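# Flip the upright steel cup mouth-down onto bench plate

## Task

Take the steel cup whose opening now faces up, invert it so it rests opening-down on the bench plate, and release it so it stays there.

## Robot and tools

Robot: two 6-joint arms, left_arm and right_arm, each with a parallel two-finger gripper. Bases in the scene frame: left_arm at (-0.030, +0.234, 0) m, quat_wxyz (+0.998, 0, 0, -0.070); right_arm at (-0.016, -0.342, 0) m, quat_wxyz (+1.000, 0, 0, -0.026). Joint limits (rad), base to hand: waist -2.618 to 3.054, shoulder 0.000 to 3.142, elbow 0.000 to 3.142, wrist pitch -1.571 to 1.571, wrist yaw -1.571 to 1.571, wrist roll -2.094 to 2.094. Elbows never fully straighten.

Frames: the scene frame has its origin on the table surface midway between the arms, +z up, +x pointing out over the table, and left_arm on the +y side. The arm names do not tell you which side of a picture they appear on. Each gripper has its own axes: the fingers extend along its +z and close along its y. The reported end_effector_position is the point between the finger pads, roughly 1 cm short of the fingertips.

Result lines: the state line (left_arm: ... | right_arm: ...) gives each gripper's position in metres and orientation as end_effector_quat_wxyz, in the scene frame; at long reach the printed position can be wrong. "Hand target" is the pose the controller is currently steering that gripper toward. grip_measured is the finger opening on the same -1..+1 scale you command; the last value of Joint positions is the opening in metres. Joint torques follow Joint positions order (gripper excluded) and include offsets, friction and noise. "pose unreachable" means the clearance check altered or blocked a command for the named arm. FAULT, MOTOR HOT (from 75 °C) and OVER-TEMPERATURE FAULT lines report stops: at 90 °C that arm halts for 10 s, at 100 °C it goes limp and falls. Holding loads heats motors, even while you are thinking. Camera pictures come from cam_head_left, cam_head_right, cam_high, cam_low, cam_left_wrist, cam_right_wrist (all 504x504), with calibration supplied; changed camera numbers are listed in results.

execute_actions(actions): actions is a list of up to 15 actions, each run for 0.5 s (15 control steps of 1/30 s). An action is a table of up to 15 rows; if it has fewer, its final row repeats for the remaining steps. Each row is one flat list of 14 numbers in [-1, 1] covering both arms even when one is idle: dx, dy, dz, rx, ry, rz, opening for left_arm, then the same seven for right_arm. dx..rz are an offset, not a pose: they are expressed in that gripper's own axes and measured from its measured pose when the action begins (for the first action in a call, the pose in the latest result). Every row refers to that same starting pose; rows do not add up. Scale: 1.0 equals 0.6 m of translation or 180 degrees of rotation; rx, ry, rz form a single rotation vector. opening is absolute: +1 is fully open (0.094 m), -1 closed. Optionally append 12 stiffness factors in 0..1, left_arm's six joints then right_arm's six, in Joint positions order; they scale position gain and persist. An empty list just returns the current state and images. Per control step the command is clipped to 70 mm and 16 degrees from the measured pose, so big offsets need several actions; after an action an arm only continues to its last clipped pose.

move(target, speed, blocking): target is one row in the same 14-number layout (optional stiffness too), an offset in gripper axes from the pose in the most recent result that shows one. Each gripper travels a straight line there, rotating the short way; both arms finish together, taking 0.5 to 10 s (stopping short if longer). speed is the path's top speed in m/s, 0.002 to 0.5, default 0.25; rotation is capped at twice that in rad/s. Openings are sent when the move starts. Paths ignore obstacles and the other arm, and grippers can lag, drift or overshoot speed, especially near full reach. The result adds a "move:" line with the ending (done, off_target, moving, held, fault) and any limits (paced: pose clipped; held: steps blocked, after which the arm may jump fast), plus each gripper's remaining distance. With blocking=false you get a reply after 0.5 s; until the move is shown ended, use wait or stop before new rows or moves.

wait(seconds): 0 to 10; arms hold their last command, and a running move carries on. stop(): brakes a running move; fast arms need space to stop; fingers keep moving. zoom_image(camera, region): region is [x0, y0, x1, y1] in pixels of that camera's last image, at most 504 by 504. read_manual(section): only "licences". finished_scene(scene): ends the current scene by its number (integer 1 to 2); irreversible, so the cup must already be settled mouth-down and released.

Practical notes: arms tend to finish a centimetre or more below the commanded pose and can sink under repeated zero offsets; to hold an arm still, first send the offset back to where it should be, then zeros, increasing the correction if it stays low. For a firm grasp command an opening about 0.03 under grip_measured; a smaller margin grips more gently. Readings may be off by up to about 1 mm. Pads push up to roughly 50-62 N and spike at first touch. The robot keeps its last command while you think. Occasional external tugs on held parts or pushes on loose objects can occur. Avoid: arms colliding or pressing on each other, knocking or placing anything off the table, dropping or slamming the cup, and fast or deep contacts, since speed and overshoot past contact raise impact force. Efficient, smooth motion with low effort is preferred.

Each tool is called after ">>>" as name(argument=value, ...), one argument or row to a line, values as JSON.

## Session

>>> execute_actions(
  actions=[],
)

Scene clock: 0.00 s.
left_arm: end_effector_position=(+0.4761, +0.4018, +0.1796) grip_measured=+1.000 end_effector_quat_wxyz=(+0.331, +0.679, +0.654, +0.049) | right_arm: end_effector_position=(+0.2306, -0.5669, +0.3161) grip_measured=+1.000 end_effector_quat_wxyz=(+0.199, -0.433, +0.859, -0.184)
Joint positions: left_arm=[ 0.654  2.486  2.676 -1.455  0.619  2.025  0.094] | right_arm=[-0.855  1.565  1.954 -1.499 -0.312 -1.767  0.094]
Joint velocities: left_arm=[ 0.002 -0.012 -0.007 -0.022  0.022 -0.051  0.   ] | right_arm=[ 0.022 -0.007  0.017  0.007 -0.051 -0.051  0.   ]
Joint torques (N m, as the arm reports them, + toward a larger angle): no reading
Hand target (left_arm): +0.475, +0.398, +0.187; +0.339, +0.677, +0.652, +0.047
Hand target (right_arm): +0.231, -0.564, +0.320; +0.206, -0.432, +0.858, -0.185
Joint stiffness scale: left_arm=[1. 1. 1. 1. 1. 1.] | right_arm=[1. 1. 1. 1. 1. 1.]
camera_calibration (this result's frames):
cam_left_wrist: T_world_to_cam=[[-0.842372, -0.00436128, -0.53888, 0.50674], [-0.154381, 0.960009, 0.233558, -0.30711], [0.516311, 0.279935, -0.809358, -0.11478], [0, 0, 0, 1]] pos_world=[0.438713, 0.329169, 0.251902]
cam_right_wrist: T_world_to_cam=[[0.621835, -0.617073, 0.482225, -0.641582], [-0.768555, -0.362525, 0.527161, -0.175663], [-0.150479, -0.698424, -0.699686, -0.0300105], [0, 0, 0, 1]] pos_world=[0.259436, -0.480545, 0.380991]

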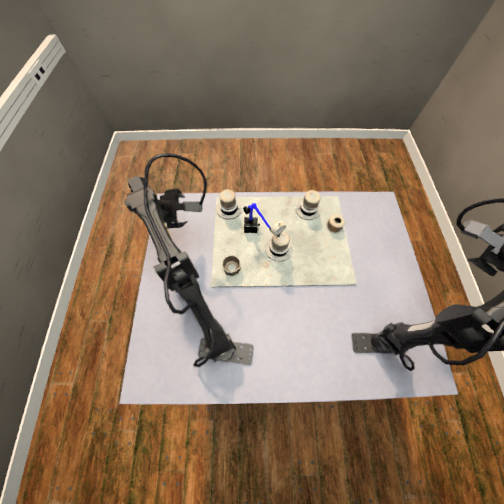

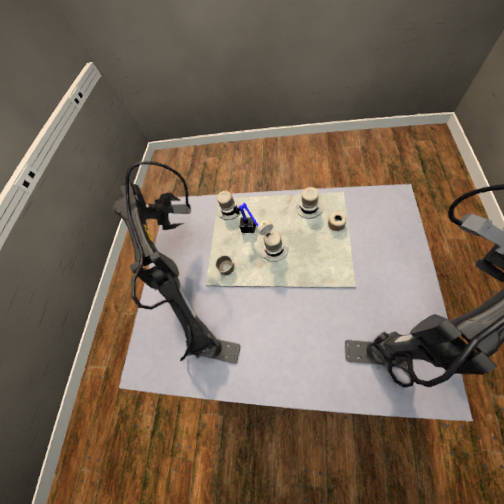

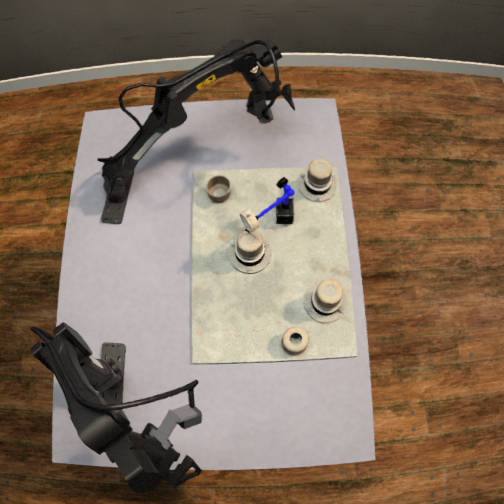

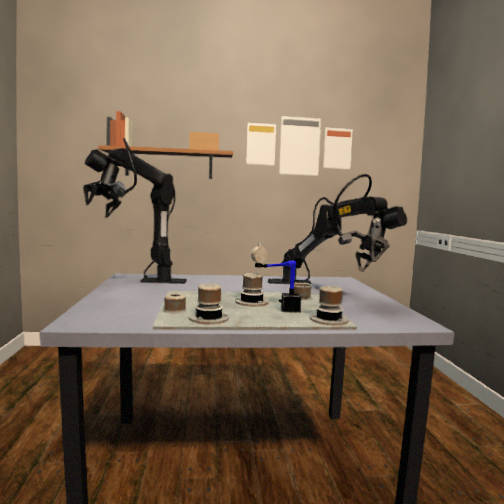

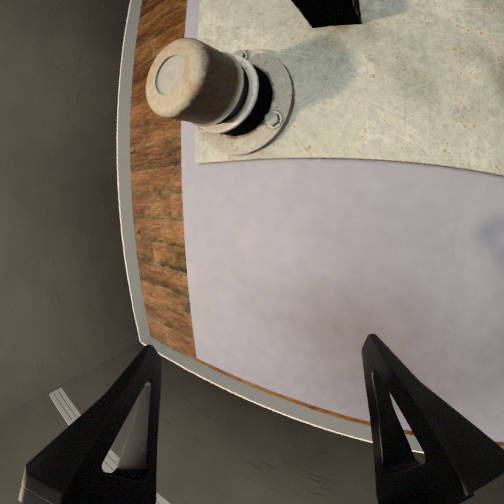

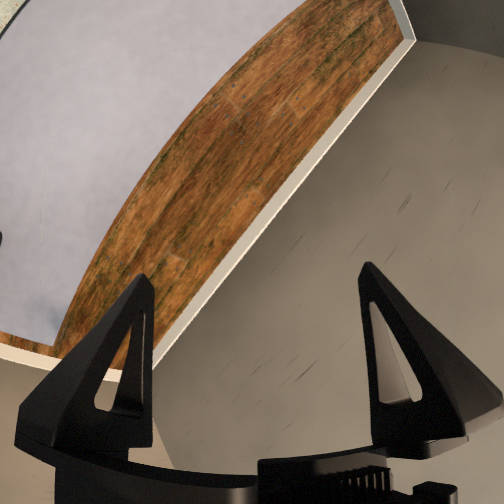

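>>> move(
  target=[-0.272,-0.342,0.052,0.035,0.239,-0.490,1,-0.665,0.438,-0.048,-0.574,-0.129,0.348,1],
  speed=0.4,
)

Scene clock: 7.17 s.
left_arm: end_effector_position=(+0.3008, +0.2265, +0.1047) grip_measured=+1.000 end_effector_quat_wxyz=(+0.002, +0.001, +1.000, -0.002) | right_arm: end_effector_position=(+0.2613, -0.0909, +0.2701) grip_measured=+1.000 end_effector_quat_wxyz=(-0.012, +0.012, +0.720, +0.694)
Joint positions: left_arm=[ 0.117  1.795  1.464 -1.235  0.003 -0.021  0.094] | right_arm=[ 0.306  1.429  0.81   0.476 -1.315  1.466  0.094]
Joint velocities: left_arm=[-0.007  0.012 -0.002  0.051  0.007  0.022  0.   ] | right_arm=[ 0.002 -0.017 -0.007  0.066  0.022 -0.022  0.   ]
Joint torques (N m, as the arm reports them, + toward a larger angle): left_arm=[ -0.55 -10.57   4.48   0.3   -0.09  -0.1 ] | right_arm=[ 0.79 -8.1   5.58  1.5  -0.01  0.04]
Hand target (left_arm): +0.293, +0.226, +0.106; -0.003, +0.000, +1.000, +0.002
Hand target (right_arm): +0.257, -0.090, +0.274; -0.005, +0.004, +0.718, +0.697
Off the commanded pose (left_arm): 0.009 m, 0 deg.
Off the commanded pose (right_arm): 0.015 m, 3 deg.
Joint stiffness scale: left_arm=[1. 1. 1. 1. 1. 1.] | right_arm=[1. 1. 1. 1. 1. 1.]
move: off_target (right_arm); limits=paced
camera_calibration (this result's frames):
cam_left_wrist: T_world_to_cam=[[-0.0763608, -0.997076, 0.00302505, 0.255592], [-0.778873, 0.0615434, 0.624155, 0.202134], [-0.622516, 0.0453048, -0.781295, 0.357004], [0, 0, 0, 1]] pos_world=[0.399195, 0.226231, 0.151989]
cam_right_wrist: T_world_to_cam=[[-0.111474, -0.0456753, -0.992717, 0.297148], [-0.617098, -0.779826, 0.105175, 0.0812177], [-0.77895, 0.624328, 0.0587444, 0.354505], [0, 0, 0, 1]] pos_world=[0.359386, -0.14442, 0.265617]

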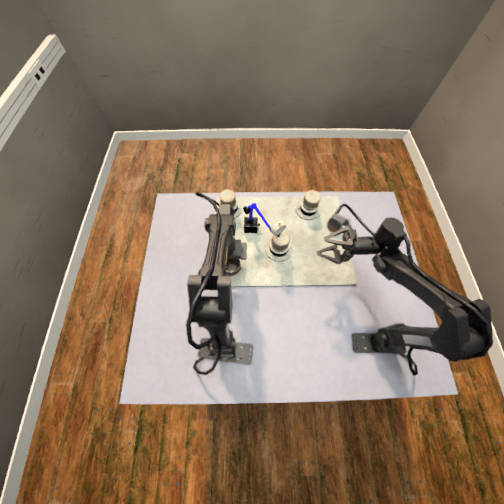

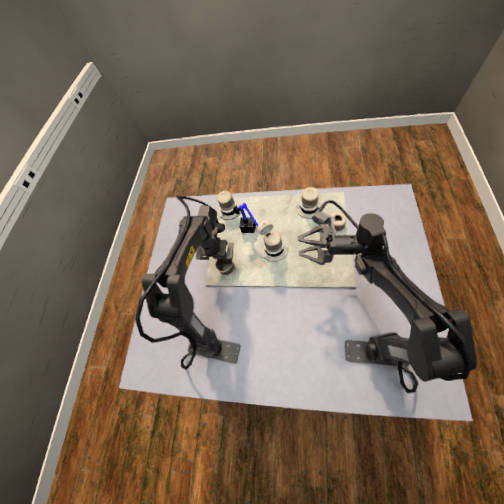

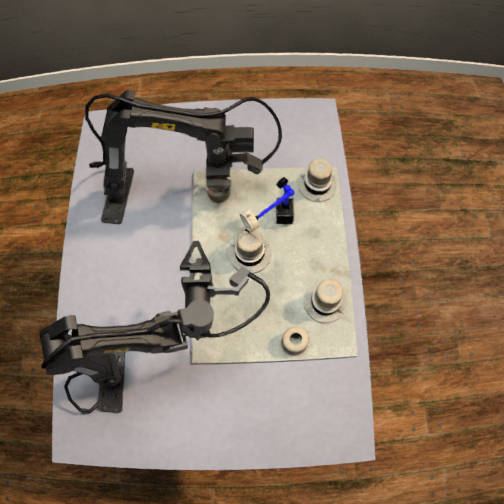

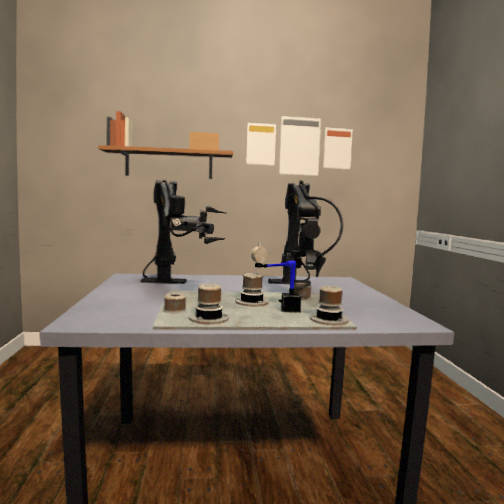

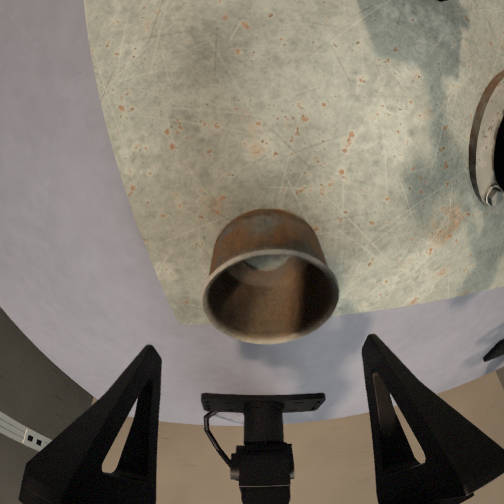

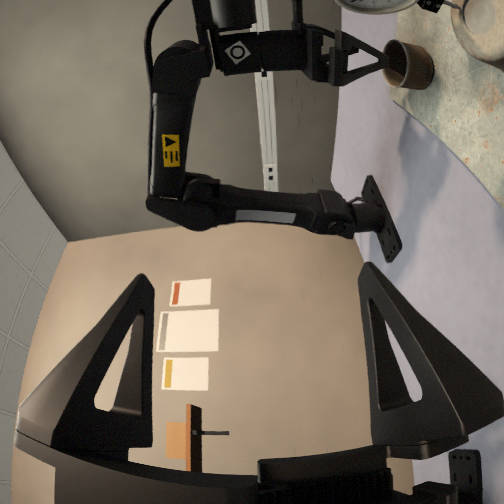

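>>> move(
  target=[0.012,-0.011,0.103,0,0,0,1,0,0.008,0,-0.01,0,-0.008,1],
  speed=0.15,
)

Scene clock: 8.67 s.
left_arm: end_effector_position=(+0.2936, +0.2222, +0.0458) grip_measured=+1.000 end_effector_quat_wxyz=(-0.004, +0.001, +1.000, -0.001) | right_arm: end_effector_position=(+0.2611, -0.0909, +0.2809) grip_measured=+1.000 end_effector_quat_wxyz=(+0.000, +0.001, +0.709, +0.705)
Joint positions: left_arm=[ 0.103  1.825  1.262 -1.015  0.003 -0.035  0.094] | right_arm=[ 0.306  1.429  0.794  0.616 -1.315  1.554  0.094]
Joint velocities: left_arm=[ 0.007 -0.002 -0.012  0.007  0.022 -0.066  0.   ] | right_arm=[-0.017  0.012 -0.007 -0.007  0.022 -0.007  0.   ]
Joint torques (N m, as the arm reports them, + toward a larger angle): left_arm=[-0.54 -9.15  4.45  0.6  -0.03 -0.06] | right_arm=[ 0.06 -5.07  5.79  1.48 -0.02  0.  ]
Hand target (left_arm): +0.295, +0.220, +0.043; +0.002, +0.001, +1.000, -0.002
Hand target (right_arm): +0.261, -0.091, +0.275; -0.003, +0.003, +0.709, +0.705
Off the commanded pose (left_arm): 0.004 m, 1 deg.
Off the commanded pose (right_arm): 0.006 m, 0 deg.
Joint stiffness scale: left_arm=[1. 1. 1. 1. 1. 1.] | right_arm=[1. 1. 1. 1. 1. 1.]
move: done
camera_calibration (this result's frames):
cam_left_wrist: T_world_to_cam=[[-0.0767034, -0.997048, 0.00353558, 0.251029], [-0.771632, 0.061607, 0.633079, 0.231007], [-0.631427, 0.0458311, -0.774079, 0.308853], [0, 0, 0, 1]] pos_world=[0.392525, 0.221901, 0.091944]
cam_right_wrist: T_world_to_cam=[[-0.0790547, -0.0142086, -0.996769, 0.303365], [-0.621213, -0.78131, 0.0604062, 0.0933902], [-0.779644, 0.623981, 0.0529397, 0.355496], [0, 0, 0, 1]] pos_world=[0.359158, -0.144546, 0.277924]

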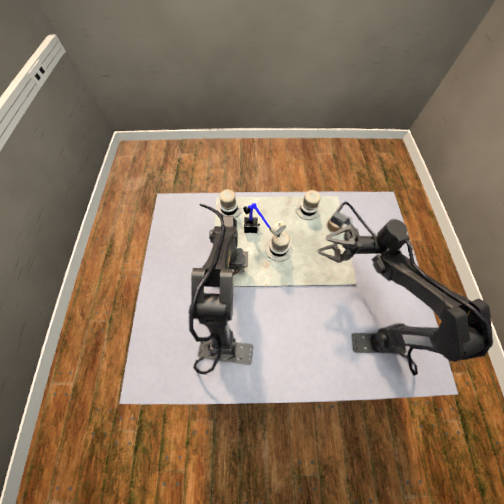

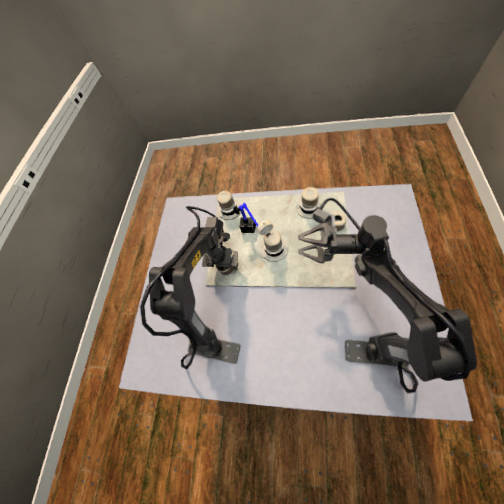

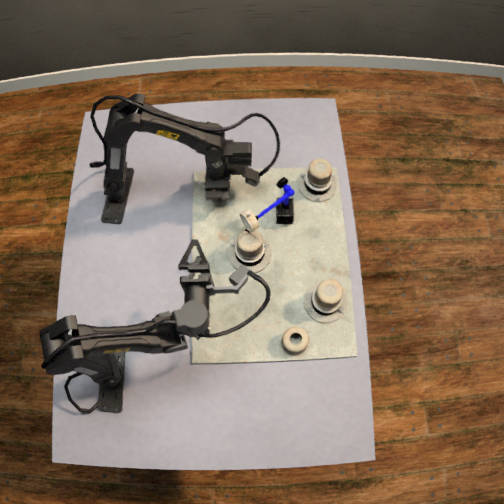

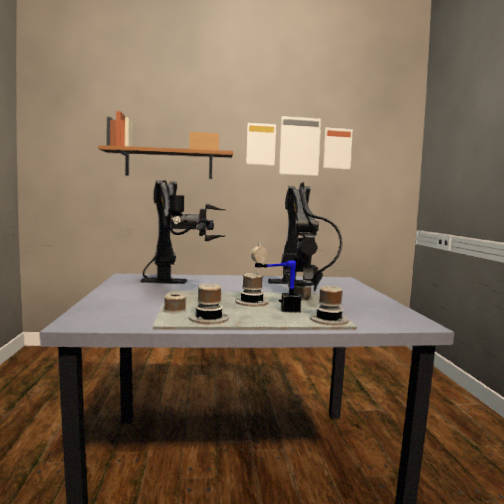

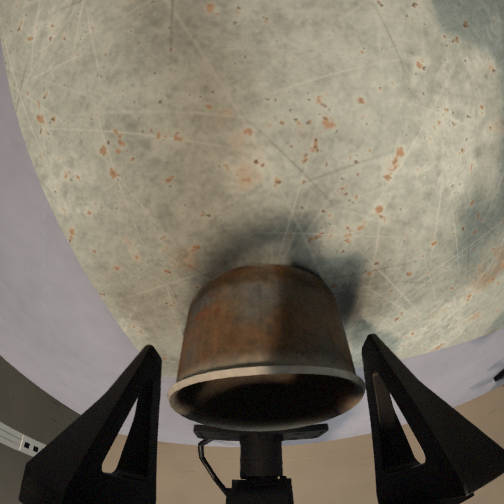

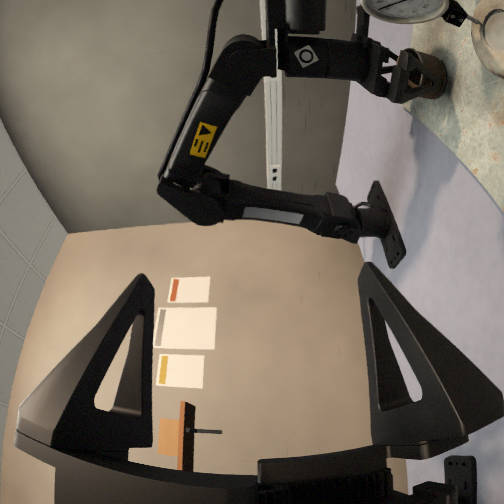

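>>> execute_actions(
  actions=[
    [[0,-0.006,0,0,0,0,0.8,0,0,0,0,0,0,1],[0,-0.006,0,0,0,0,0.7,0,0,0,0,0,0,1],[0,-0.006,0,0,0,0,0.65,0,0,0,0,0,0,1],[0,-0.006,0,0,0,0,0.6,0,0,0,0,0,0,1],[0,-0.006,0,0,0,0,0.57,0,0,0,0,0,0,1],[0,-0.006,0,0,0,0,0.54,0,0,0,0,0,0,1],[0,-0.006,0,0,0,0,0.52,0,0,0,0,0,0,1],[0,-0.006,0,0,0,0,0.50,0,0,0,0,0,0,1],[0,-0.006,0,0,0,0,0.48,0,0,0,0,0,0,1],[0,-0.006,0,0,0,0,0.46,0,0,0,0,0,0,1]],
    [[0,0,-0.005,0,0,0,0.46,0,0,0,0,0,0,1],[0,0,-0.012,0,0,0,0.46,0,0,0,0,0,0,1],[0,0,-0.02,0,0,0,0.46,0,0,0,0,0,0,1],[0,0,-0.03,0,0,0,0.46,0,0,0,0,0,0,1],[0,0,-0.04,0,0,0,0.46,0,0,0,0,0,0,1],[0,0,-0.05,0,0,0,0.46,0,0,0,0,0,0,1],[0,0,-0.06,0,0,0,0.46,0,0,0,0,0,0,1],[0,0,-0.07,0,0,0,0.46,0,0,0,0,0,0,1],[0,0,-0.08,0,0,0,0.46,0,0,0,0,0,0,1],[0,0,-0.09,0,0,0,0.46,0,0,0,0,0,0,1],[0,0,-0.10,0,0,0,0.46,0,0,0,0,0,0,1]],
  ],
)

Scene clock: 10.47 s.
left_arm: end_effector_position=(+0.2952, +0.2206, +0.0875) grip_measured=+0.483 end_effector_quat_wxyz=(-0.005, +0.002, +1.000, -0.002) | right_arm: end_effector_position=(+0.2611, -0.0909, +0.2812) grip_measured=+1.000 end_effector_quat_wxyz=(+0.001, +0.001, +0.709, +0.706)
Joint positions: left_arm=[ 0.099  1.796  1.397 -1.182  0.004 -0.038  0.07 ] | right_arm=[ 0.306  1.429  0.794  0.619 -1.315  1.556  0.094]
Joint velocities: left_arm=[ 0.012 -0.11   0.222 -0.227 -0.051  0.022  0.   ] | right_arm=[-0.012  0.002  0.012  0.022 -0.022 -0.022  0.   ]
Joint torques (N m, as the arm reports them, + toward a larger angle): left_arm=[  0.07 -10.22   8.5    0.12  -0.01  -0.03] | right_arm=[ 0.07 -6.26  6.67  1.33  0.    0.  ]
Hand target (left_arm): +0.293, +0.221, +0.105; -0.002, +0.002, +1.000, -0.002
Hand target (right_arm): +0.261, -0.091, +0.281; +0.001, +0.001, +0.709, +0.706
Off the commanded pose (left_arm): 0.018 m, 0 deg.
Off the commanded pose (right_arm): 0.000 m, 0 deg.
Joint stiffness scale: left_arm=[1. 1. 1. 1. 1. 1.] | right_arm=[1. 1. 1. 1. 1. 1.]
camera_calibration (this result's frames):
cam_left_wrist: T_world_to_cam=[[-0.0774437, -0.996987, 0.00439739, 0.249575], [-0.769383, 0.0625678, 0.635717, 0.204771], [-0.634076, 0.0458489, -0.77191, 0.342821], [0, 0, 0, 1]] pos_world=[0.394249, 0.220293, 0.133353]
cam_right_wrist: T_world_to_cam=[[-0.0780115, -0.0134396, -0.996862, 0.303541], [-0.621282, -0.781351, 0.0591538, 0.0937408], [-0.779694, 0.623947, 0.0526046, 0.355586], [0, 0, 0, 1]] pos_world=[0.359167, -0.144543, 0.278337]

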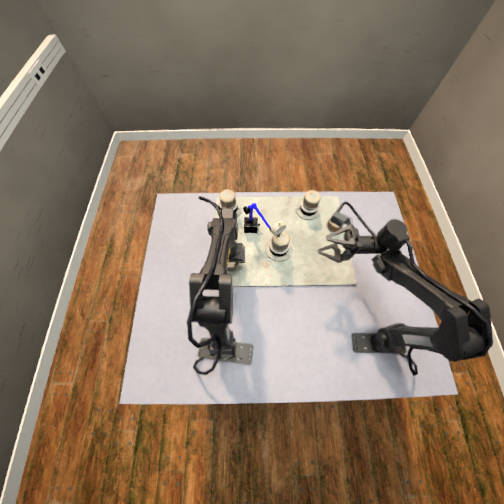

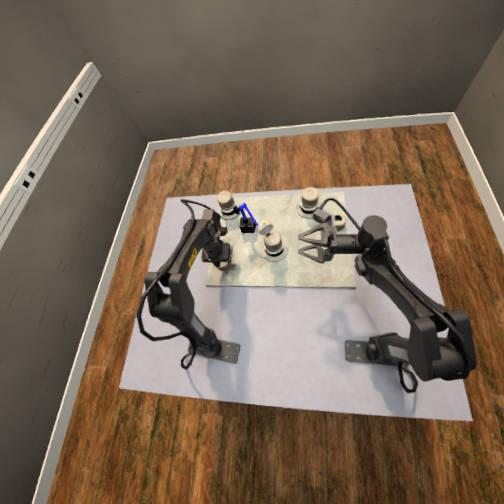

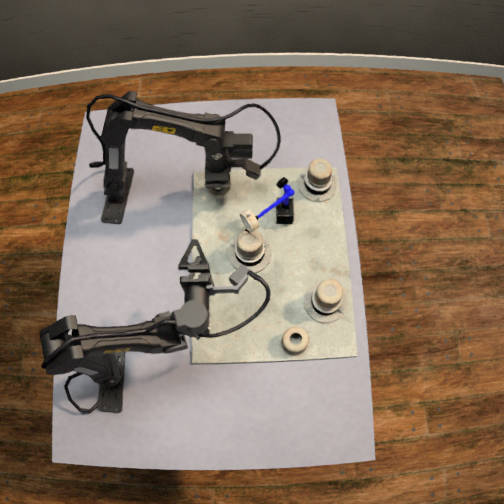

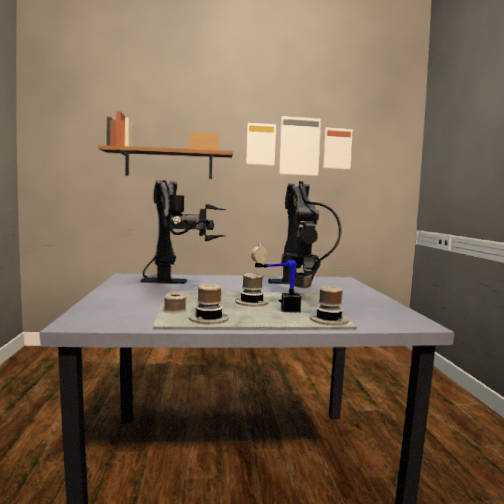

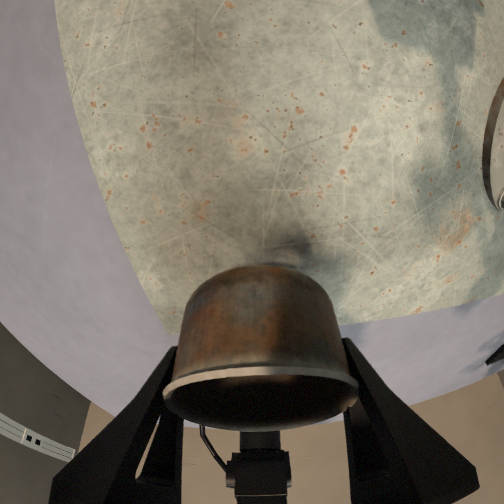

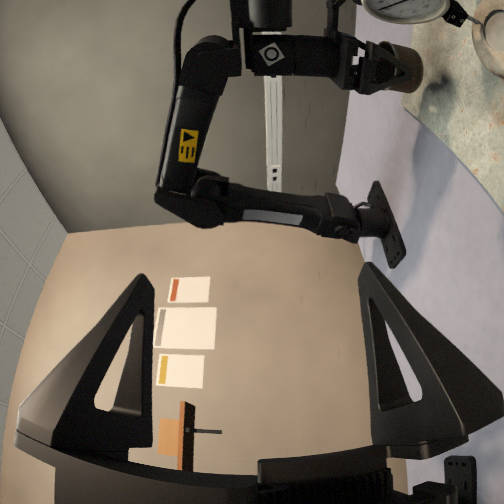

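>>> move(
  target=[0.063,-0.409,-0.354,0.385,-0.388,0.385,0.45,0,0,0,0,0,0,1],
  speed=0.4,
)

>>> zoom_image(
  camera="cam_low",
  region=[150, 170, 320, 260],
)

Scene clock: 14.73 s.
left_arm: end_effector_position=(+0.2661, -0.0208, +0.2926) grip_measured=+0.484 end_effector_quat_wxyz=(+0.493, +0.490, +0.519, -0.497) | right_arm: end_effector_position=(+0.2611, -0.0909, +0.2812) grip_measured=+1.000 end_effector_quat_wxyz=(+0.001, +0.001, +0.709, +0.706)
Joint positions: left_arm=[-0.12   1.465  0.9    0.497  1.285  0.032  0.07 ] | right_arm=[ 0.306  1.429  0.794  0.619 -1.315  1.556  0.094]
Joint velocities: left_arm=[-0.002  0.022 -0.042  0.11   0.007 -0.037  0.001] | right_arm=[ 0.002  0.012  0.012 -0.022 -0.051 -0.051  0.   ]
Joint torques (N m, as the arm reports them, + toward a larger angle): left_arm=[-0.83 -6.68  6.18  1.84  0.16 -0.11] | right_arm=[ 0.03 -6.23  6.62  1.33  0.   -0.01]
Hand target (left_arm): +0.260, -0.024, +0.298; +0.499, +0.501, +0.500, -0.499
Hand target (right_arm): +0.261, -0.091, +0.281; +0.001, +0.001, +0.709, +0.706
Off the commanded pose (left_arm): 0.012 m, 3 deg.
Off the commanded pose (right_arm): 0.000 m, 0 deg.
Joint stiffness scale: left_arm=[1. 1. 1. 1. 1. 1.] | right_arm=[1. 1. 1. 1. 1. 1.]
move: off_target (left_arm)
camera_calibration (this result's frames):
cam_left_wrist: T_world_to_cam=[[-0.99885, -0.0238497, -0.0415993, 0.284605], [0.0165444, 0.642852, -0.765812, 0.280161], [0.0450066, -0.765619, -0.641718, 0.258038], [0, 0, 0, 1]] pos_world=[0.268029, 0.0242446, 0.391978]
cam_right_wrist: T_world_to_cam=[[-0.0783918, -0.0134386, -0.996832, 0.303632], [-0.62126, -0.781351, 0.0593901, 0.0936688], [-0.779673, 0.623948, 0.0529026, 0.355497], [0, 0, 0, 1]] pos_world=[0.359166, -0.144543, 0.2783]

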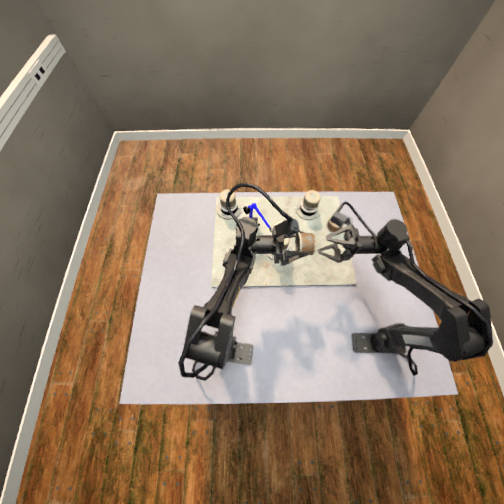

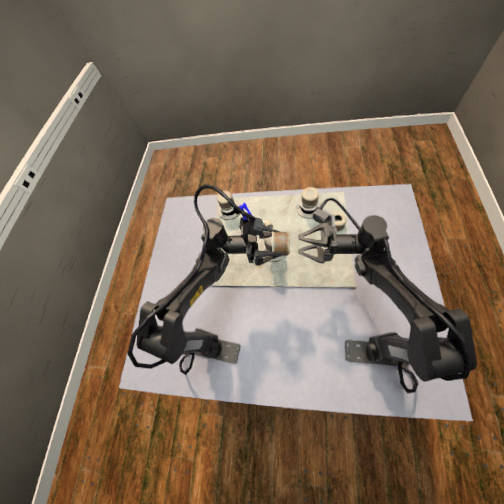

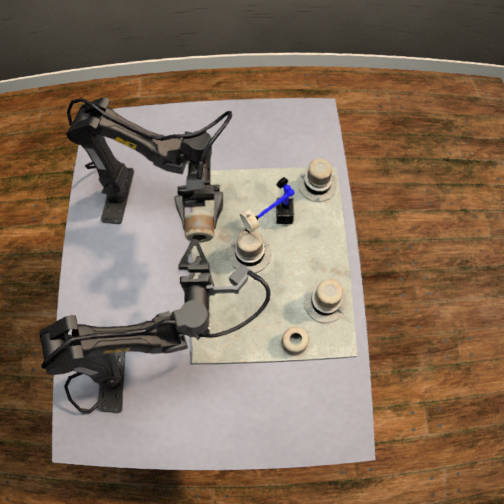

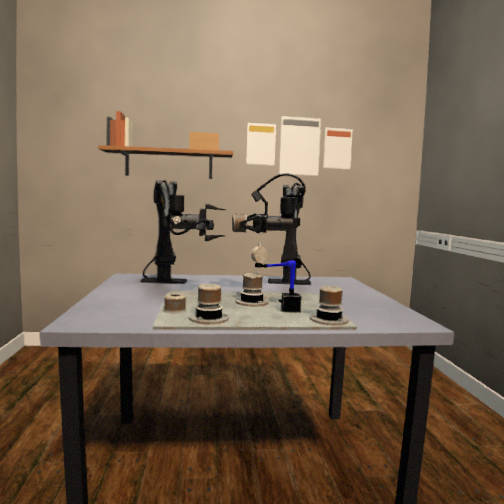

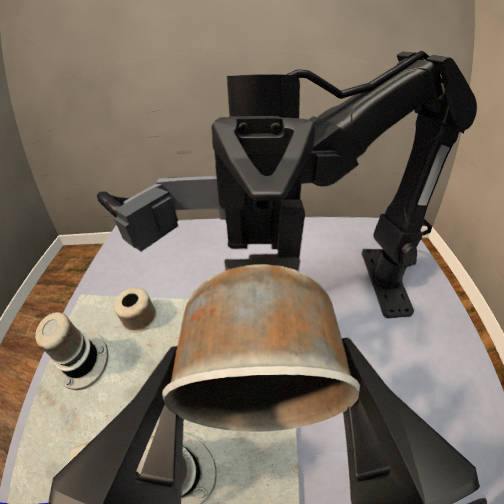

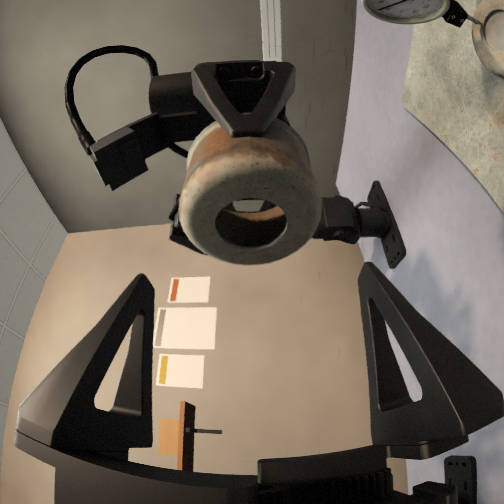

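Region (150, 170, 320, 260) of cam_low's 504x504 image, scaled by 2.965, with more detail than that image has; it fills the top 267 rows of this view, and the rest is white.

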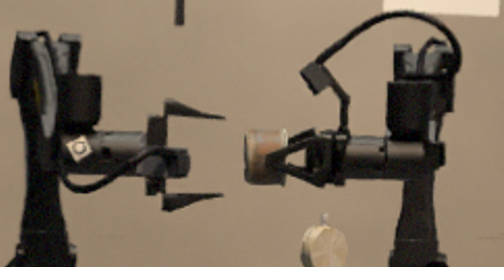

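>>> move(
  target=[0,0,0,0,0,0,0.45,-0.013,0.018,0.103,0,0,0,1],
  speed=0.1,
)

>>> zoom_image(
  camera="cam_low",
  region=[150, 170, 320, 260],
)

Scene clock: 16.20 s.
left_arm: end_effector_position=(+0.2657, -0.0208, +0.2916) grip_measured=+0.484 end_effector_quat_wxyz=(+0.489, +0.487, +0.523, -0.501) | right_arm: end_effector_position=(+0.2646, -0.0327, +0.2839) grip_measured=+1.000 end_effector_quat_wxyz=(-0.007, +0.006, +0.712, +0.702)
Joint positions: left_arm=[-0.12   1.465  0.9    0.49   1.287  0.025  0.07 ] | right_arm=[ 0.485  1.515  0.896  0.585 -1.14   1.558  0.094]
Joint velocities: left_arm=[ 0.002  0.012 -0.017 -0.051  0.066 -0.051 -0.002] | right_arm=[ 0.002 -0.007 -0.002 -0.051  0.007 -0.051  0.   ]
Joint torques (N m, as the arm reports them, + toward a larger angle): left_arm=[-0.03 -6.43  6.98  1.54  0.03  0.03] | right_arm=[ 0.58 -6.31  9.24  1.39  0.04 -0.06]
Hand target (left_arm): +0.266, -0.021, +0.293; +0.493, +0.490, +0.519, -0.497
Hand target (right_arm): +0.269, -0.029, +0.291; +0.001, +0.001, +0.710, +0.704
Off the commanded pose (left_arm): 0.001 m, 1 deg.
Off the commanded pose (right_arm): 0.010 m, 1 deg.
Joint stiffness scale: left_arm=[1. 1. 1. 1. 1. 1.] | right_arm=[1. 1. 1. 1. 1. 1.]
move: done
camera_calibration (this result's frames):
cam_left_wrist: T_world_to_cam=[[-0.999394, -0.0224131, -0.0266394, 0.280006], [0.0059398, 0.644201, -0.764833, 0.281923], [0.0343034, -0.764528, -0.643677, 0.260844], [0, 0, 0, 1]] pos_world=[0.269214, 0.0240829, 0.390983]
cam_right_wrist: T_world_to_cam=[[-0.0954486, -0.0241534, -0.995141, 0.311001], [-0.616766, -0.783256, 0.0781675, 0.1346], [-0.781338, 0.62123, 0.0598637, 0.320198], [0, 0, 0, 1]] pos_world=[0.362885, -0.0859786, 0.2798]

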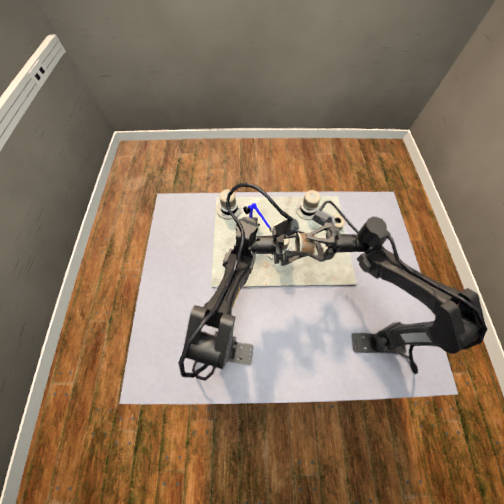

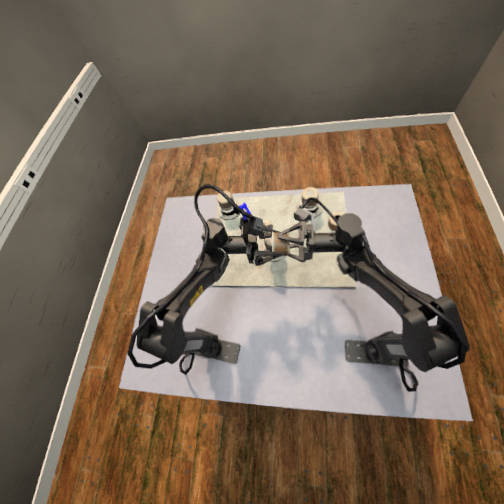

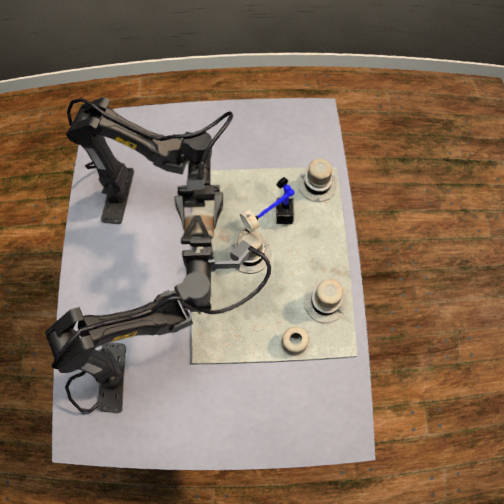

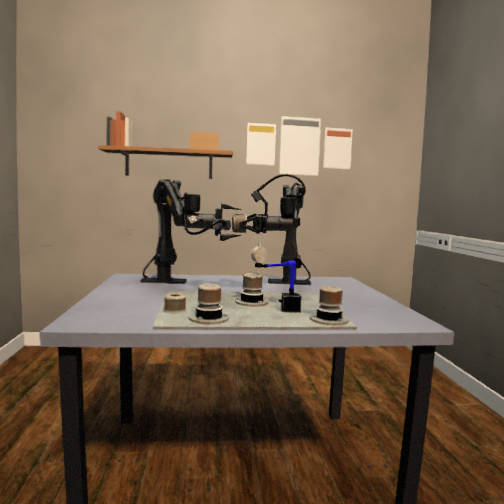

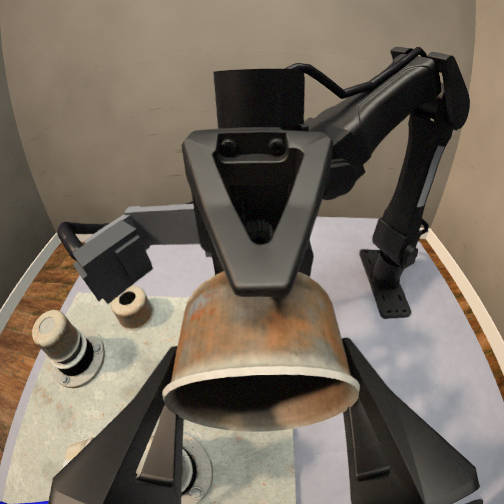

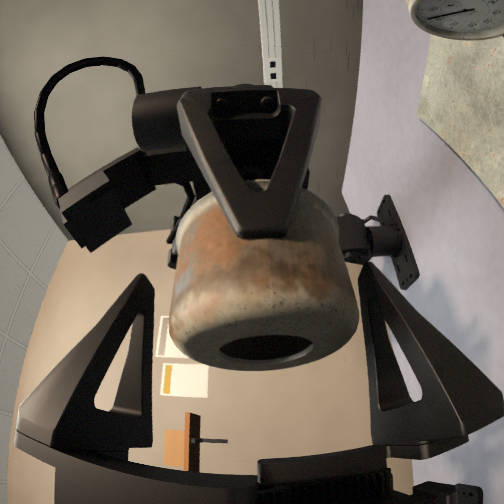

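Region (150, 170, 320, 260) of cam_low's 504x504 image, scaled by 2.965, with more detail than that image has; it fills the top 267 rows of this view, and the rest is white.

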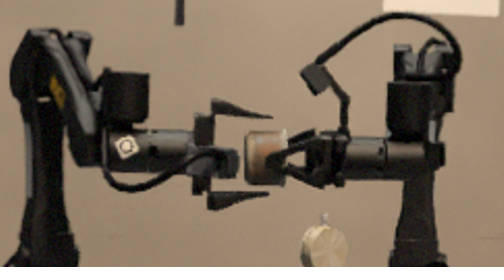

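>>> execute_actions(
  actions=[
    [[0,0,0,0,0,0,0.45,0,0,0,0,0,0,0.8],[0,0,0,0,0,0,0.45,0,0,0,0,0,0,0.7],[0,0,0,0,0,0,0.45,0,0,0,0,0,0,0.65],[0,0,0,0,0,0,0.45,0,0,0,0,0,0,0.6],[0,0,0,0,0,0,0.45,0,0,0,0,0,0,0.57],[0,0,0,0,0,0,0.45,0,0,0,0,0,0,0.54],[0,0,0,0,0,0,0.45,0,0,0,0,0,0,0.52],[0,0,0,0,0,0,0.45,0,0,0,0,0,0,0.50],[0,0,0,0,0,0,0.45,0,0,0,0,0,0,0.48],[0,0,0,0,0,0,0.45,0,0,0,0,0,0,0.46],[0,0,0,0,0,0,0.45,0,0,0,0,0,0,0.44],[0,0,0,0,0,0,0.45,0,0,0,0,0,0,0.42]],
  ],
)

Scene clock: 16.97 s.
left_arm: end_effector_position=(+0.2656, -0.0208, +0.2911) grip_measured=+0.484 end_effector_quat_wxyz=(+0.487, +0.486, +0.524, -0.502) | right_arm: end_effector_position=(+0.2651, -0.0328, +0.2812) grip_measured=+0.472 end_effector_quat_wxyz=(-0.012, +0.013, +0.715, +0.699)
Joint positions: left_arm=[-0.12   1.465  0.9    0.485  1.287  0.024  0.07 ] | right_arm=[ 0.485  1.515  0.896  0.567 -1.136  1.558  0.069]
Joint velocities: left_arm=[-0.002  0.002 -0.002 -0.095 -0.022  0.022  0.001] | right_arm=[-0.012 -0.002 -0.007  0.022 -0.022 -0.051  0.   ]
Joint torques (N m, as the arm reports them, + toward a larger angle): left_arm=[-0.07 -6.49  6.91  1.46  0.05  0.02] | right_arm=[-0.01 -7.35  6.85  1.61 -0.06 -0.02]
Hand target (left_arm): +0.266, -0.021, +0.292; +0.488, +0.487, +0.523, -0.501
Hand target (right_arm): +0.265, -0.033, +0.284; -0.007, +0.006, +0.712, +0.702
Off the commanded pose (left_arm): 0.001 m, 0 deg.
Off the commanded pose (right_arm): 0.003 m, 1 deg.
Joint stiffness scale: left_arm=[1. 1. 1. 1. 1. 1.] | right_arm=[1. 1. 1. 1. 1. 1.]
camera_calibration (this result's frames):
cam_left_wrist: T_world_to_cam=[[-0.999527, -0.0220331, -0.0214585, 0.278422], [0.00218853, 0.644983, -0.764194, 0.282364], [0.0306779, -0.76388, -0.644629, 0.261787], [0, 0, 0, 1]] pos_world=[0.269642, 0.0239882, 0.390511]
cam_right_wrist: T_world_to_cam=[[-0.11242, -0.0314112, -0.993164, 0.312142], [-0.617992, -0.780468, 0.0946368, 0.130864], [-0.778105, 0.624406, 0.0683281, 0.317648], [0, 0, 0, 1]] pos_world=[0.363127, -0.0864015, 0.275919]

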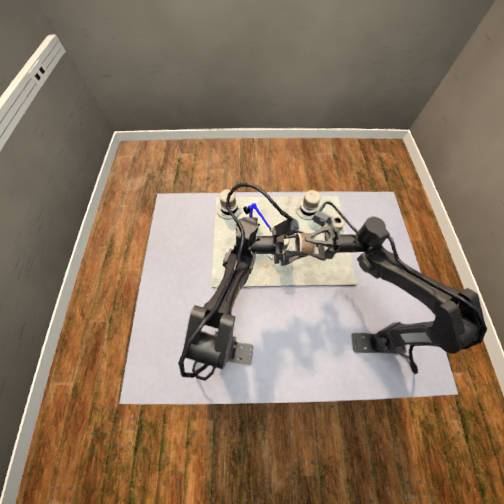

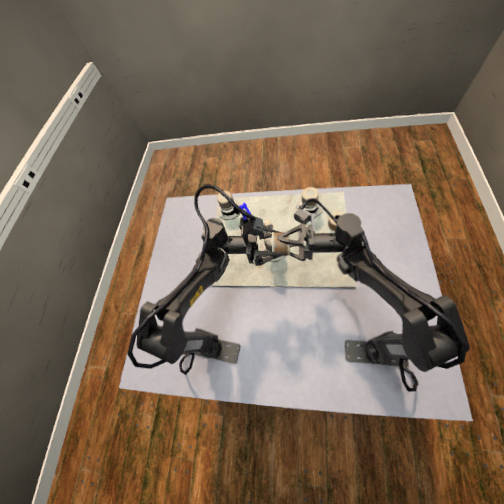

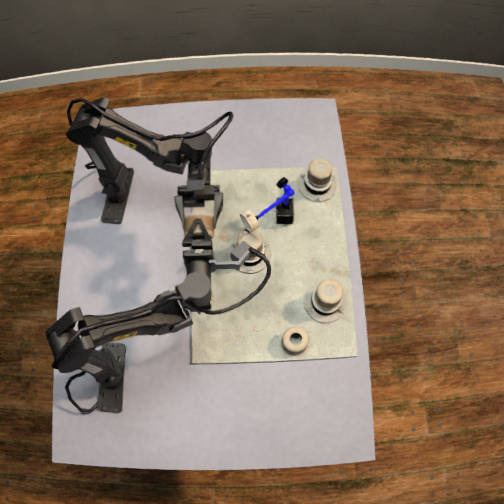

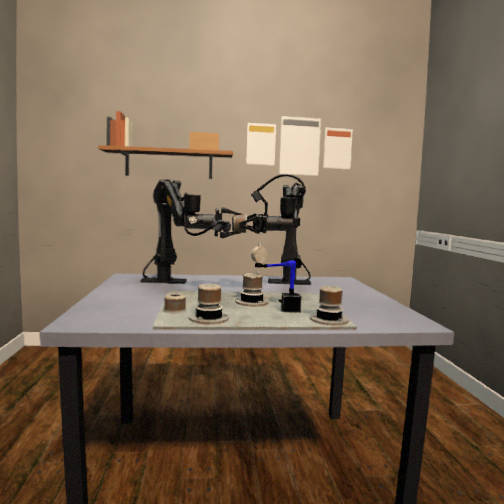

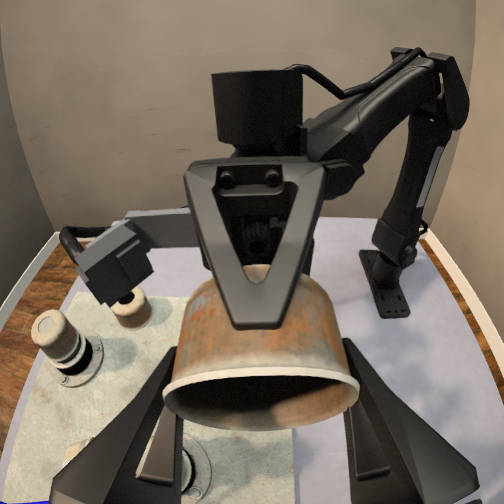

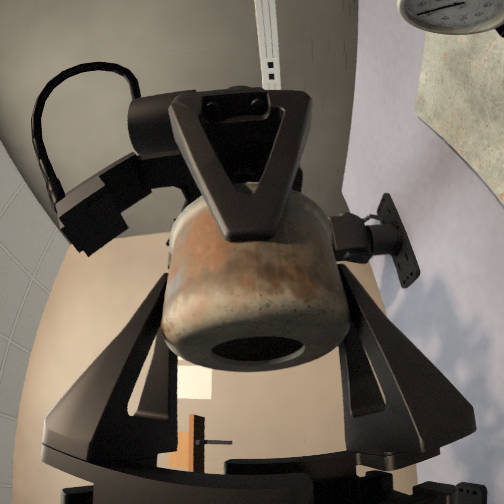

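Release left.

>>> execute_actions(
  actions=[
    [[0,0,0,0,0,0,1,0,0.005,0,0,0,0,0.435]],
  ],
)

Scene clock: 17.87 s.
left_arm: end_effector_position=(+0.2656, -0.0208, +0.2911) grip_measured=+1.000 end_effector_quat_wxyz=(+0.487, +0.486, +0.524, -0.502) | right_arm: end_effector_position=(+0.2648, -0.0330, +0.2756) grip_measured=+0.472 end_effector_quat_wxyz=(-0.024, +0.025, +0.720, +0.693)
Joint positions: left_arm=[-0.12   1.465  0.9    0.485  1.287  0.024  0.094] | right_arm=[ 0.485  1.515  0.896  0.528 -1.136  1.558  0.069]
Joint velocities: left_arm=[ 0.007 -0.007 -0.002 -0.022  0.007  0.051  0.   ] | right_arm=[ 0.012 -0.022  0.007 -0.095  0.007  0.007  0.001]
Joint torques (N m, as the arm reports them, + toward a larger angle): left_arm=[ 0.05 -6.54  7.09  1.47  0.01 -0.04] | right_arm=[ 0.03 -7.82  7.48  1.68 -0.03 -0.04]
Hand target (left_arm): +0.266, -0.021, +0.291; +0.487, +0.486, +0.524, -0.502
Hand target (right_arm): +0.265, -0.033, +0.284; -0.012, +0.013, +0.715, +0.699
Off the commanded pose (left_arm): 0.000 m, 0 deg.
Off the commanded pose (right_arm): 0.009 m, 2 deg.
Joint stiffness scale: left_arm=[1. 1. 1. 1. 1. 1.] | right_arm=[1. 1. 1. 1. 1. 1.]
camera_calibration (this result's frames):
cam_left_wrist: T_world_to_cam=[[-0.999527, -0.0220331, -0.0214585, 0.278422], [0.00218853, 0.644983, -0.764194, 0.282364], [0.0306779, -0.76388, -0.644629, 0.261787], [0, 0, 0, 1]] pos_world=[0.269642, 0.0239882, 0.390511]
cam_right_wrist: T_world_to_cam=[[-0.147066, -0.0474315, -0.987989, 0.313762], [-0.614084, -0.778661, 0.128791, 0.12064], [-0.775417, 0.625649, 0.0853875, 0.312475], [0, 0, 0, 1]] pos_world=[0.362526, -0.0866795, 0.267775]

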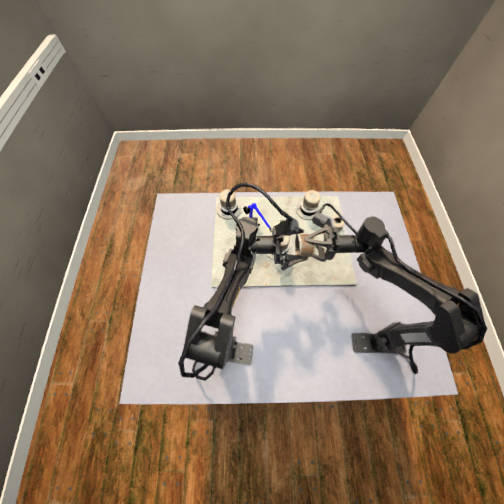

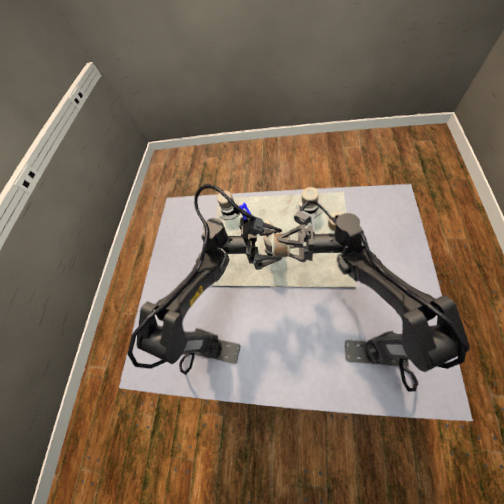

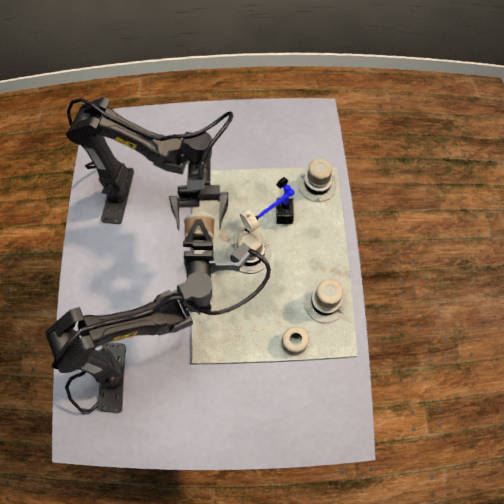

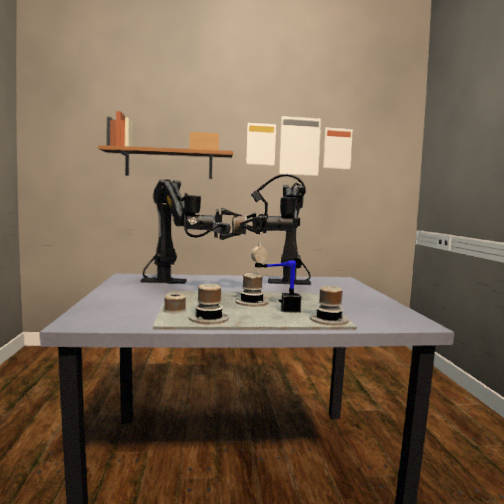

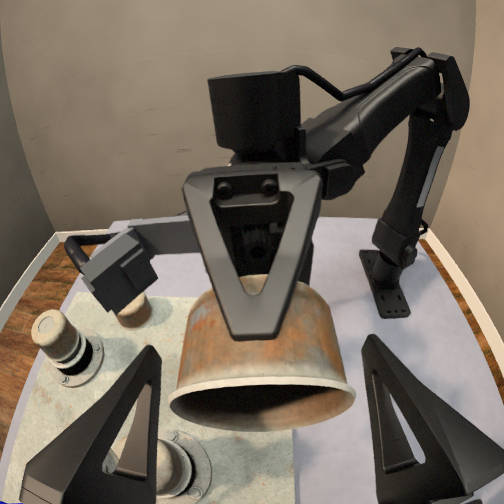

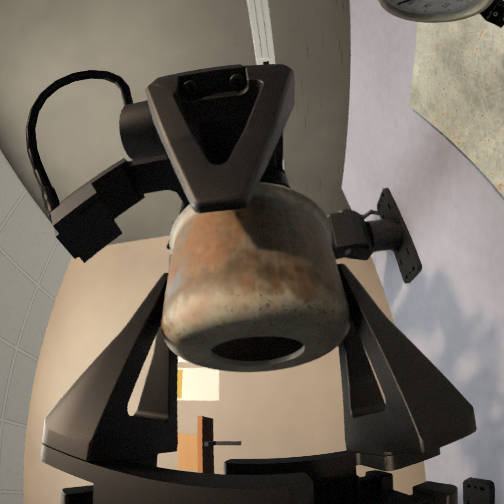

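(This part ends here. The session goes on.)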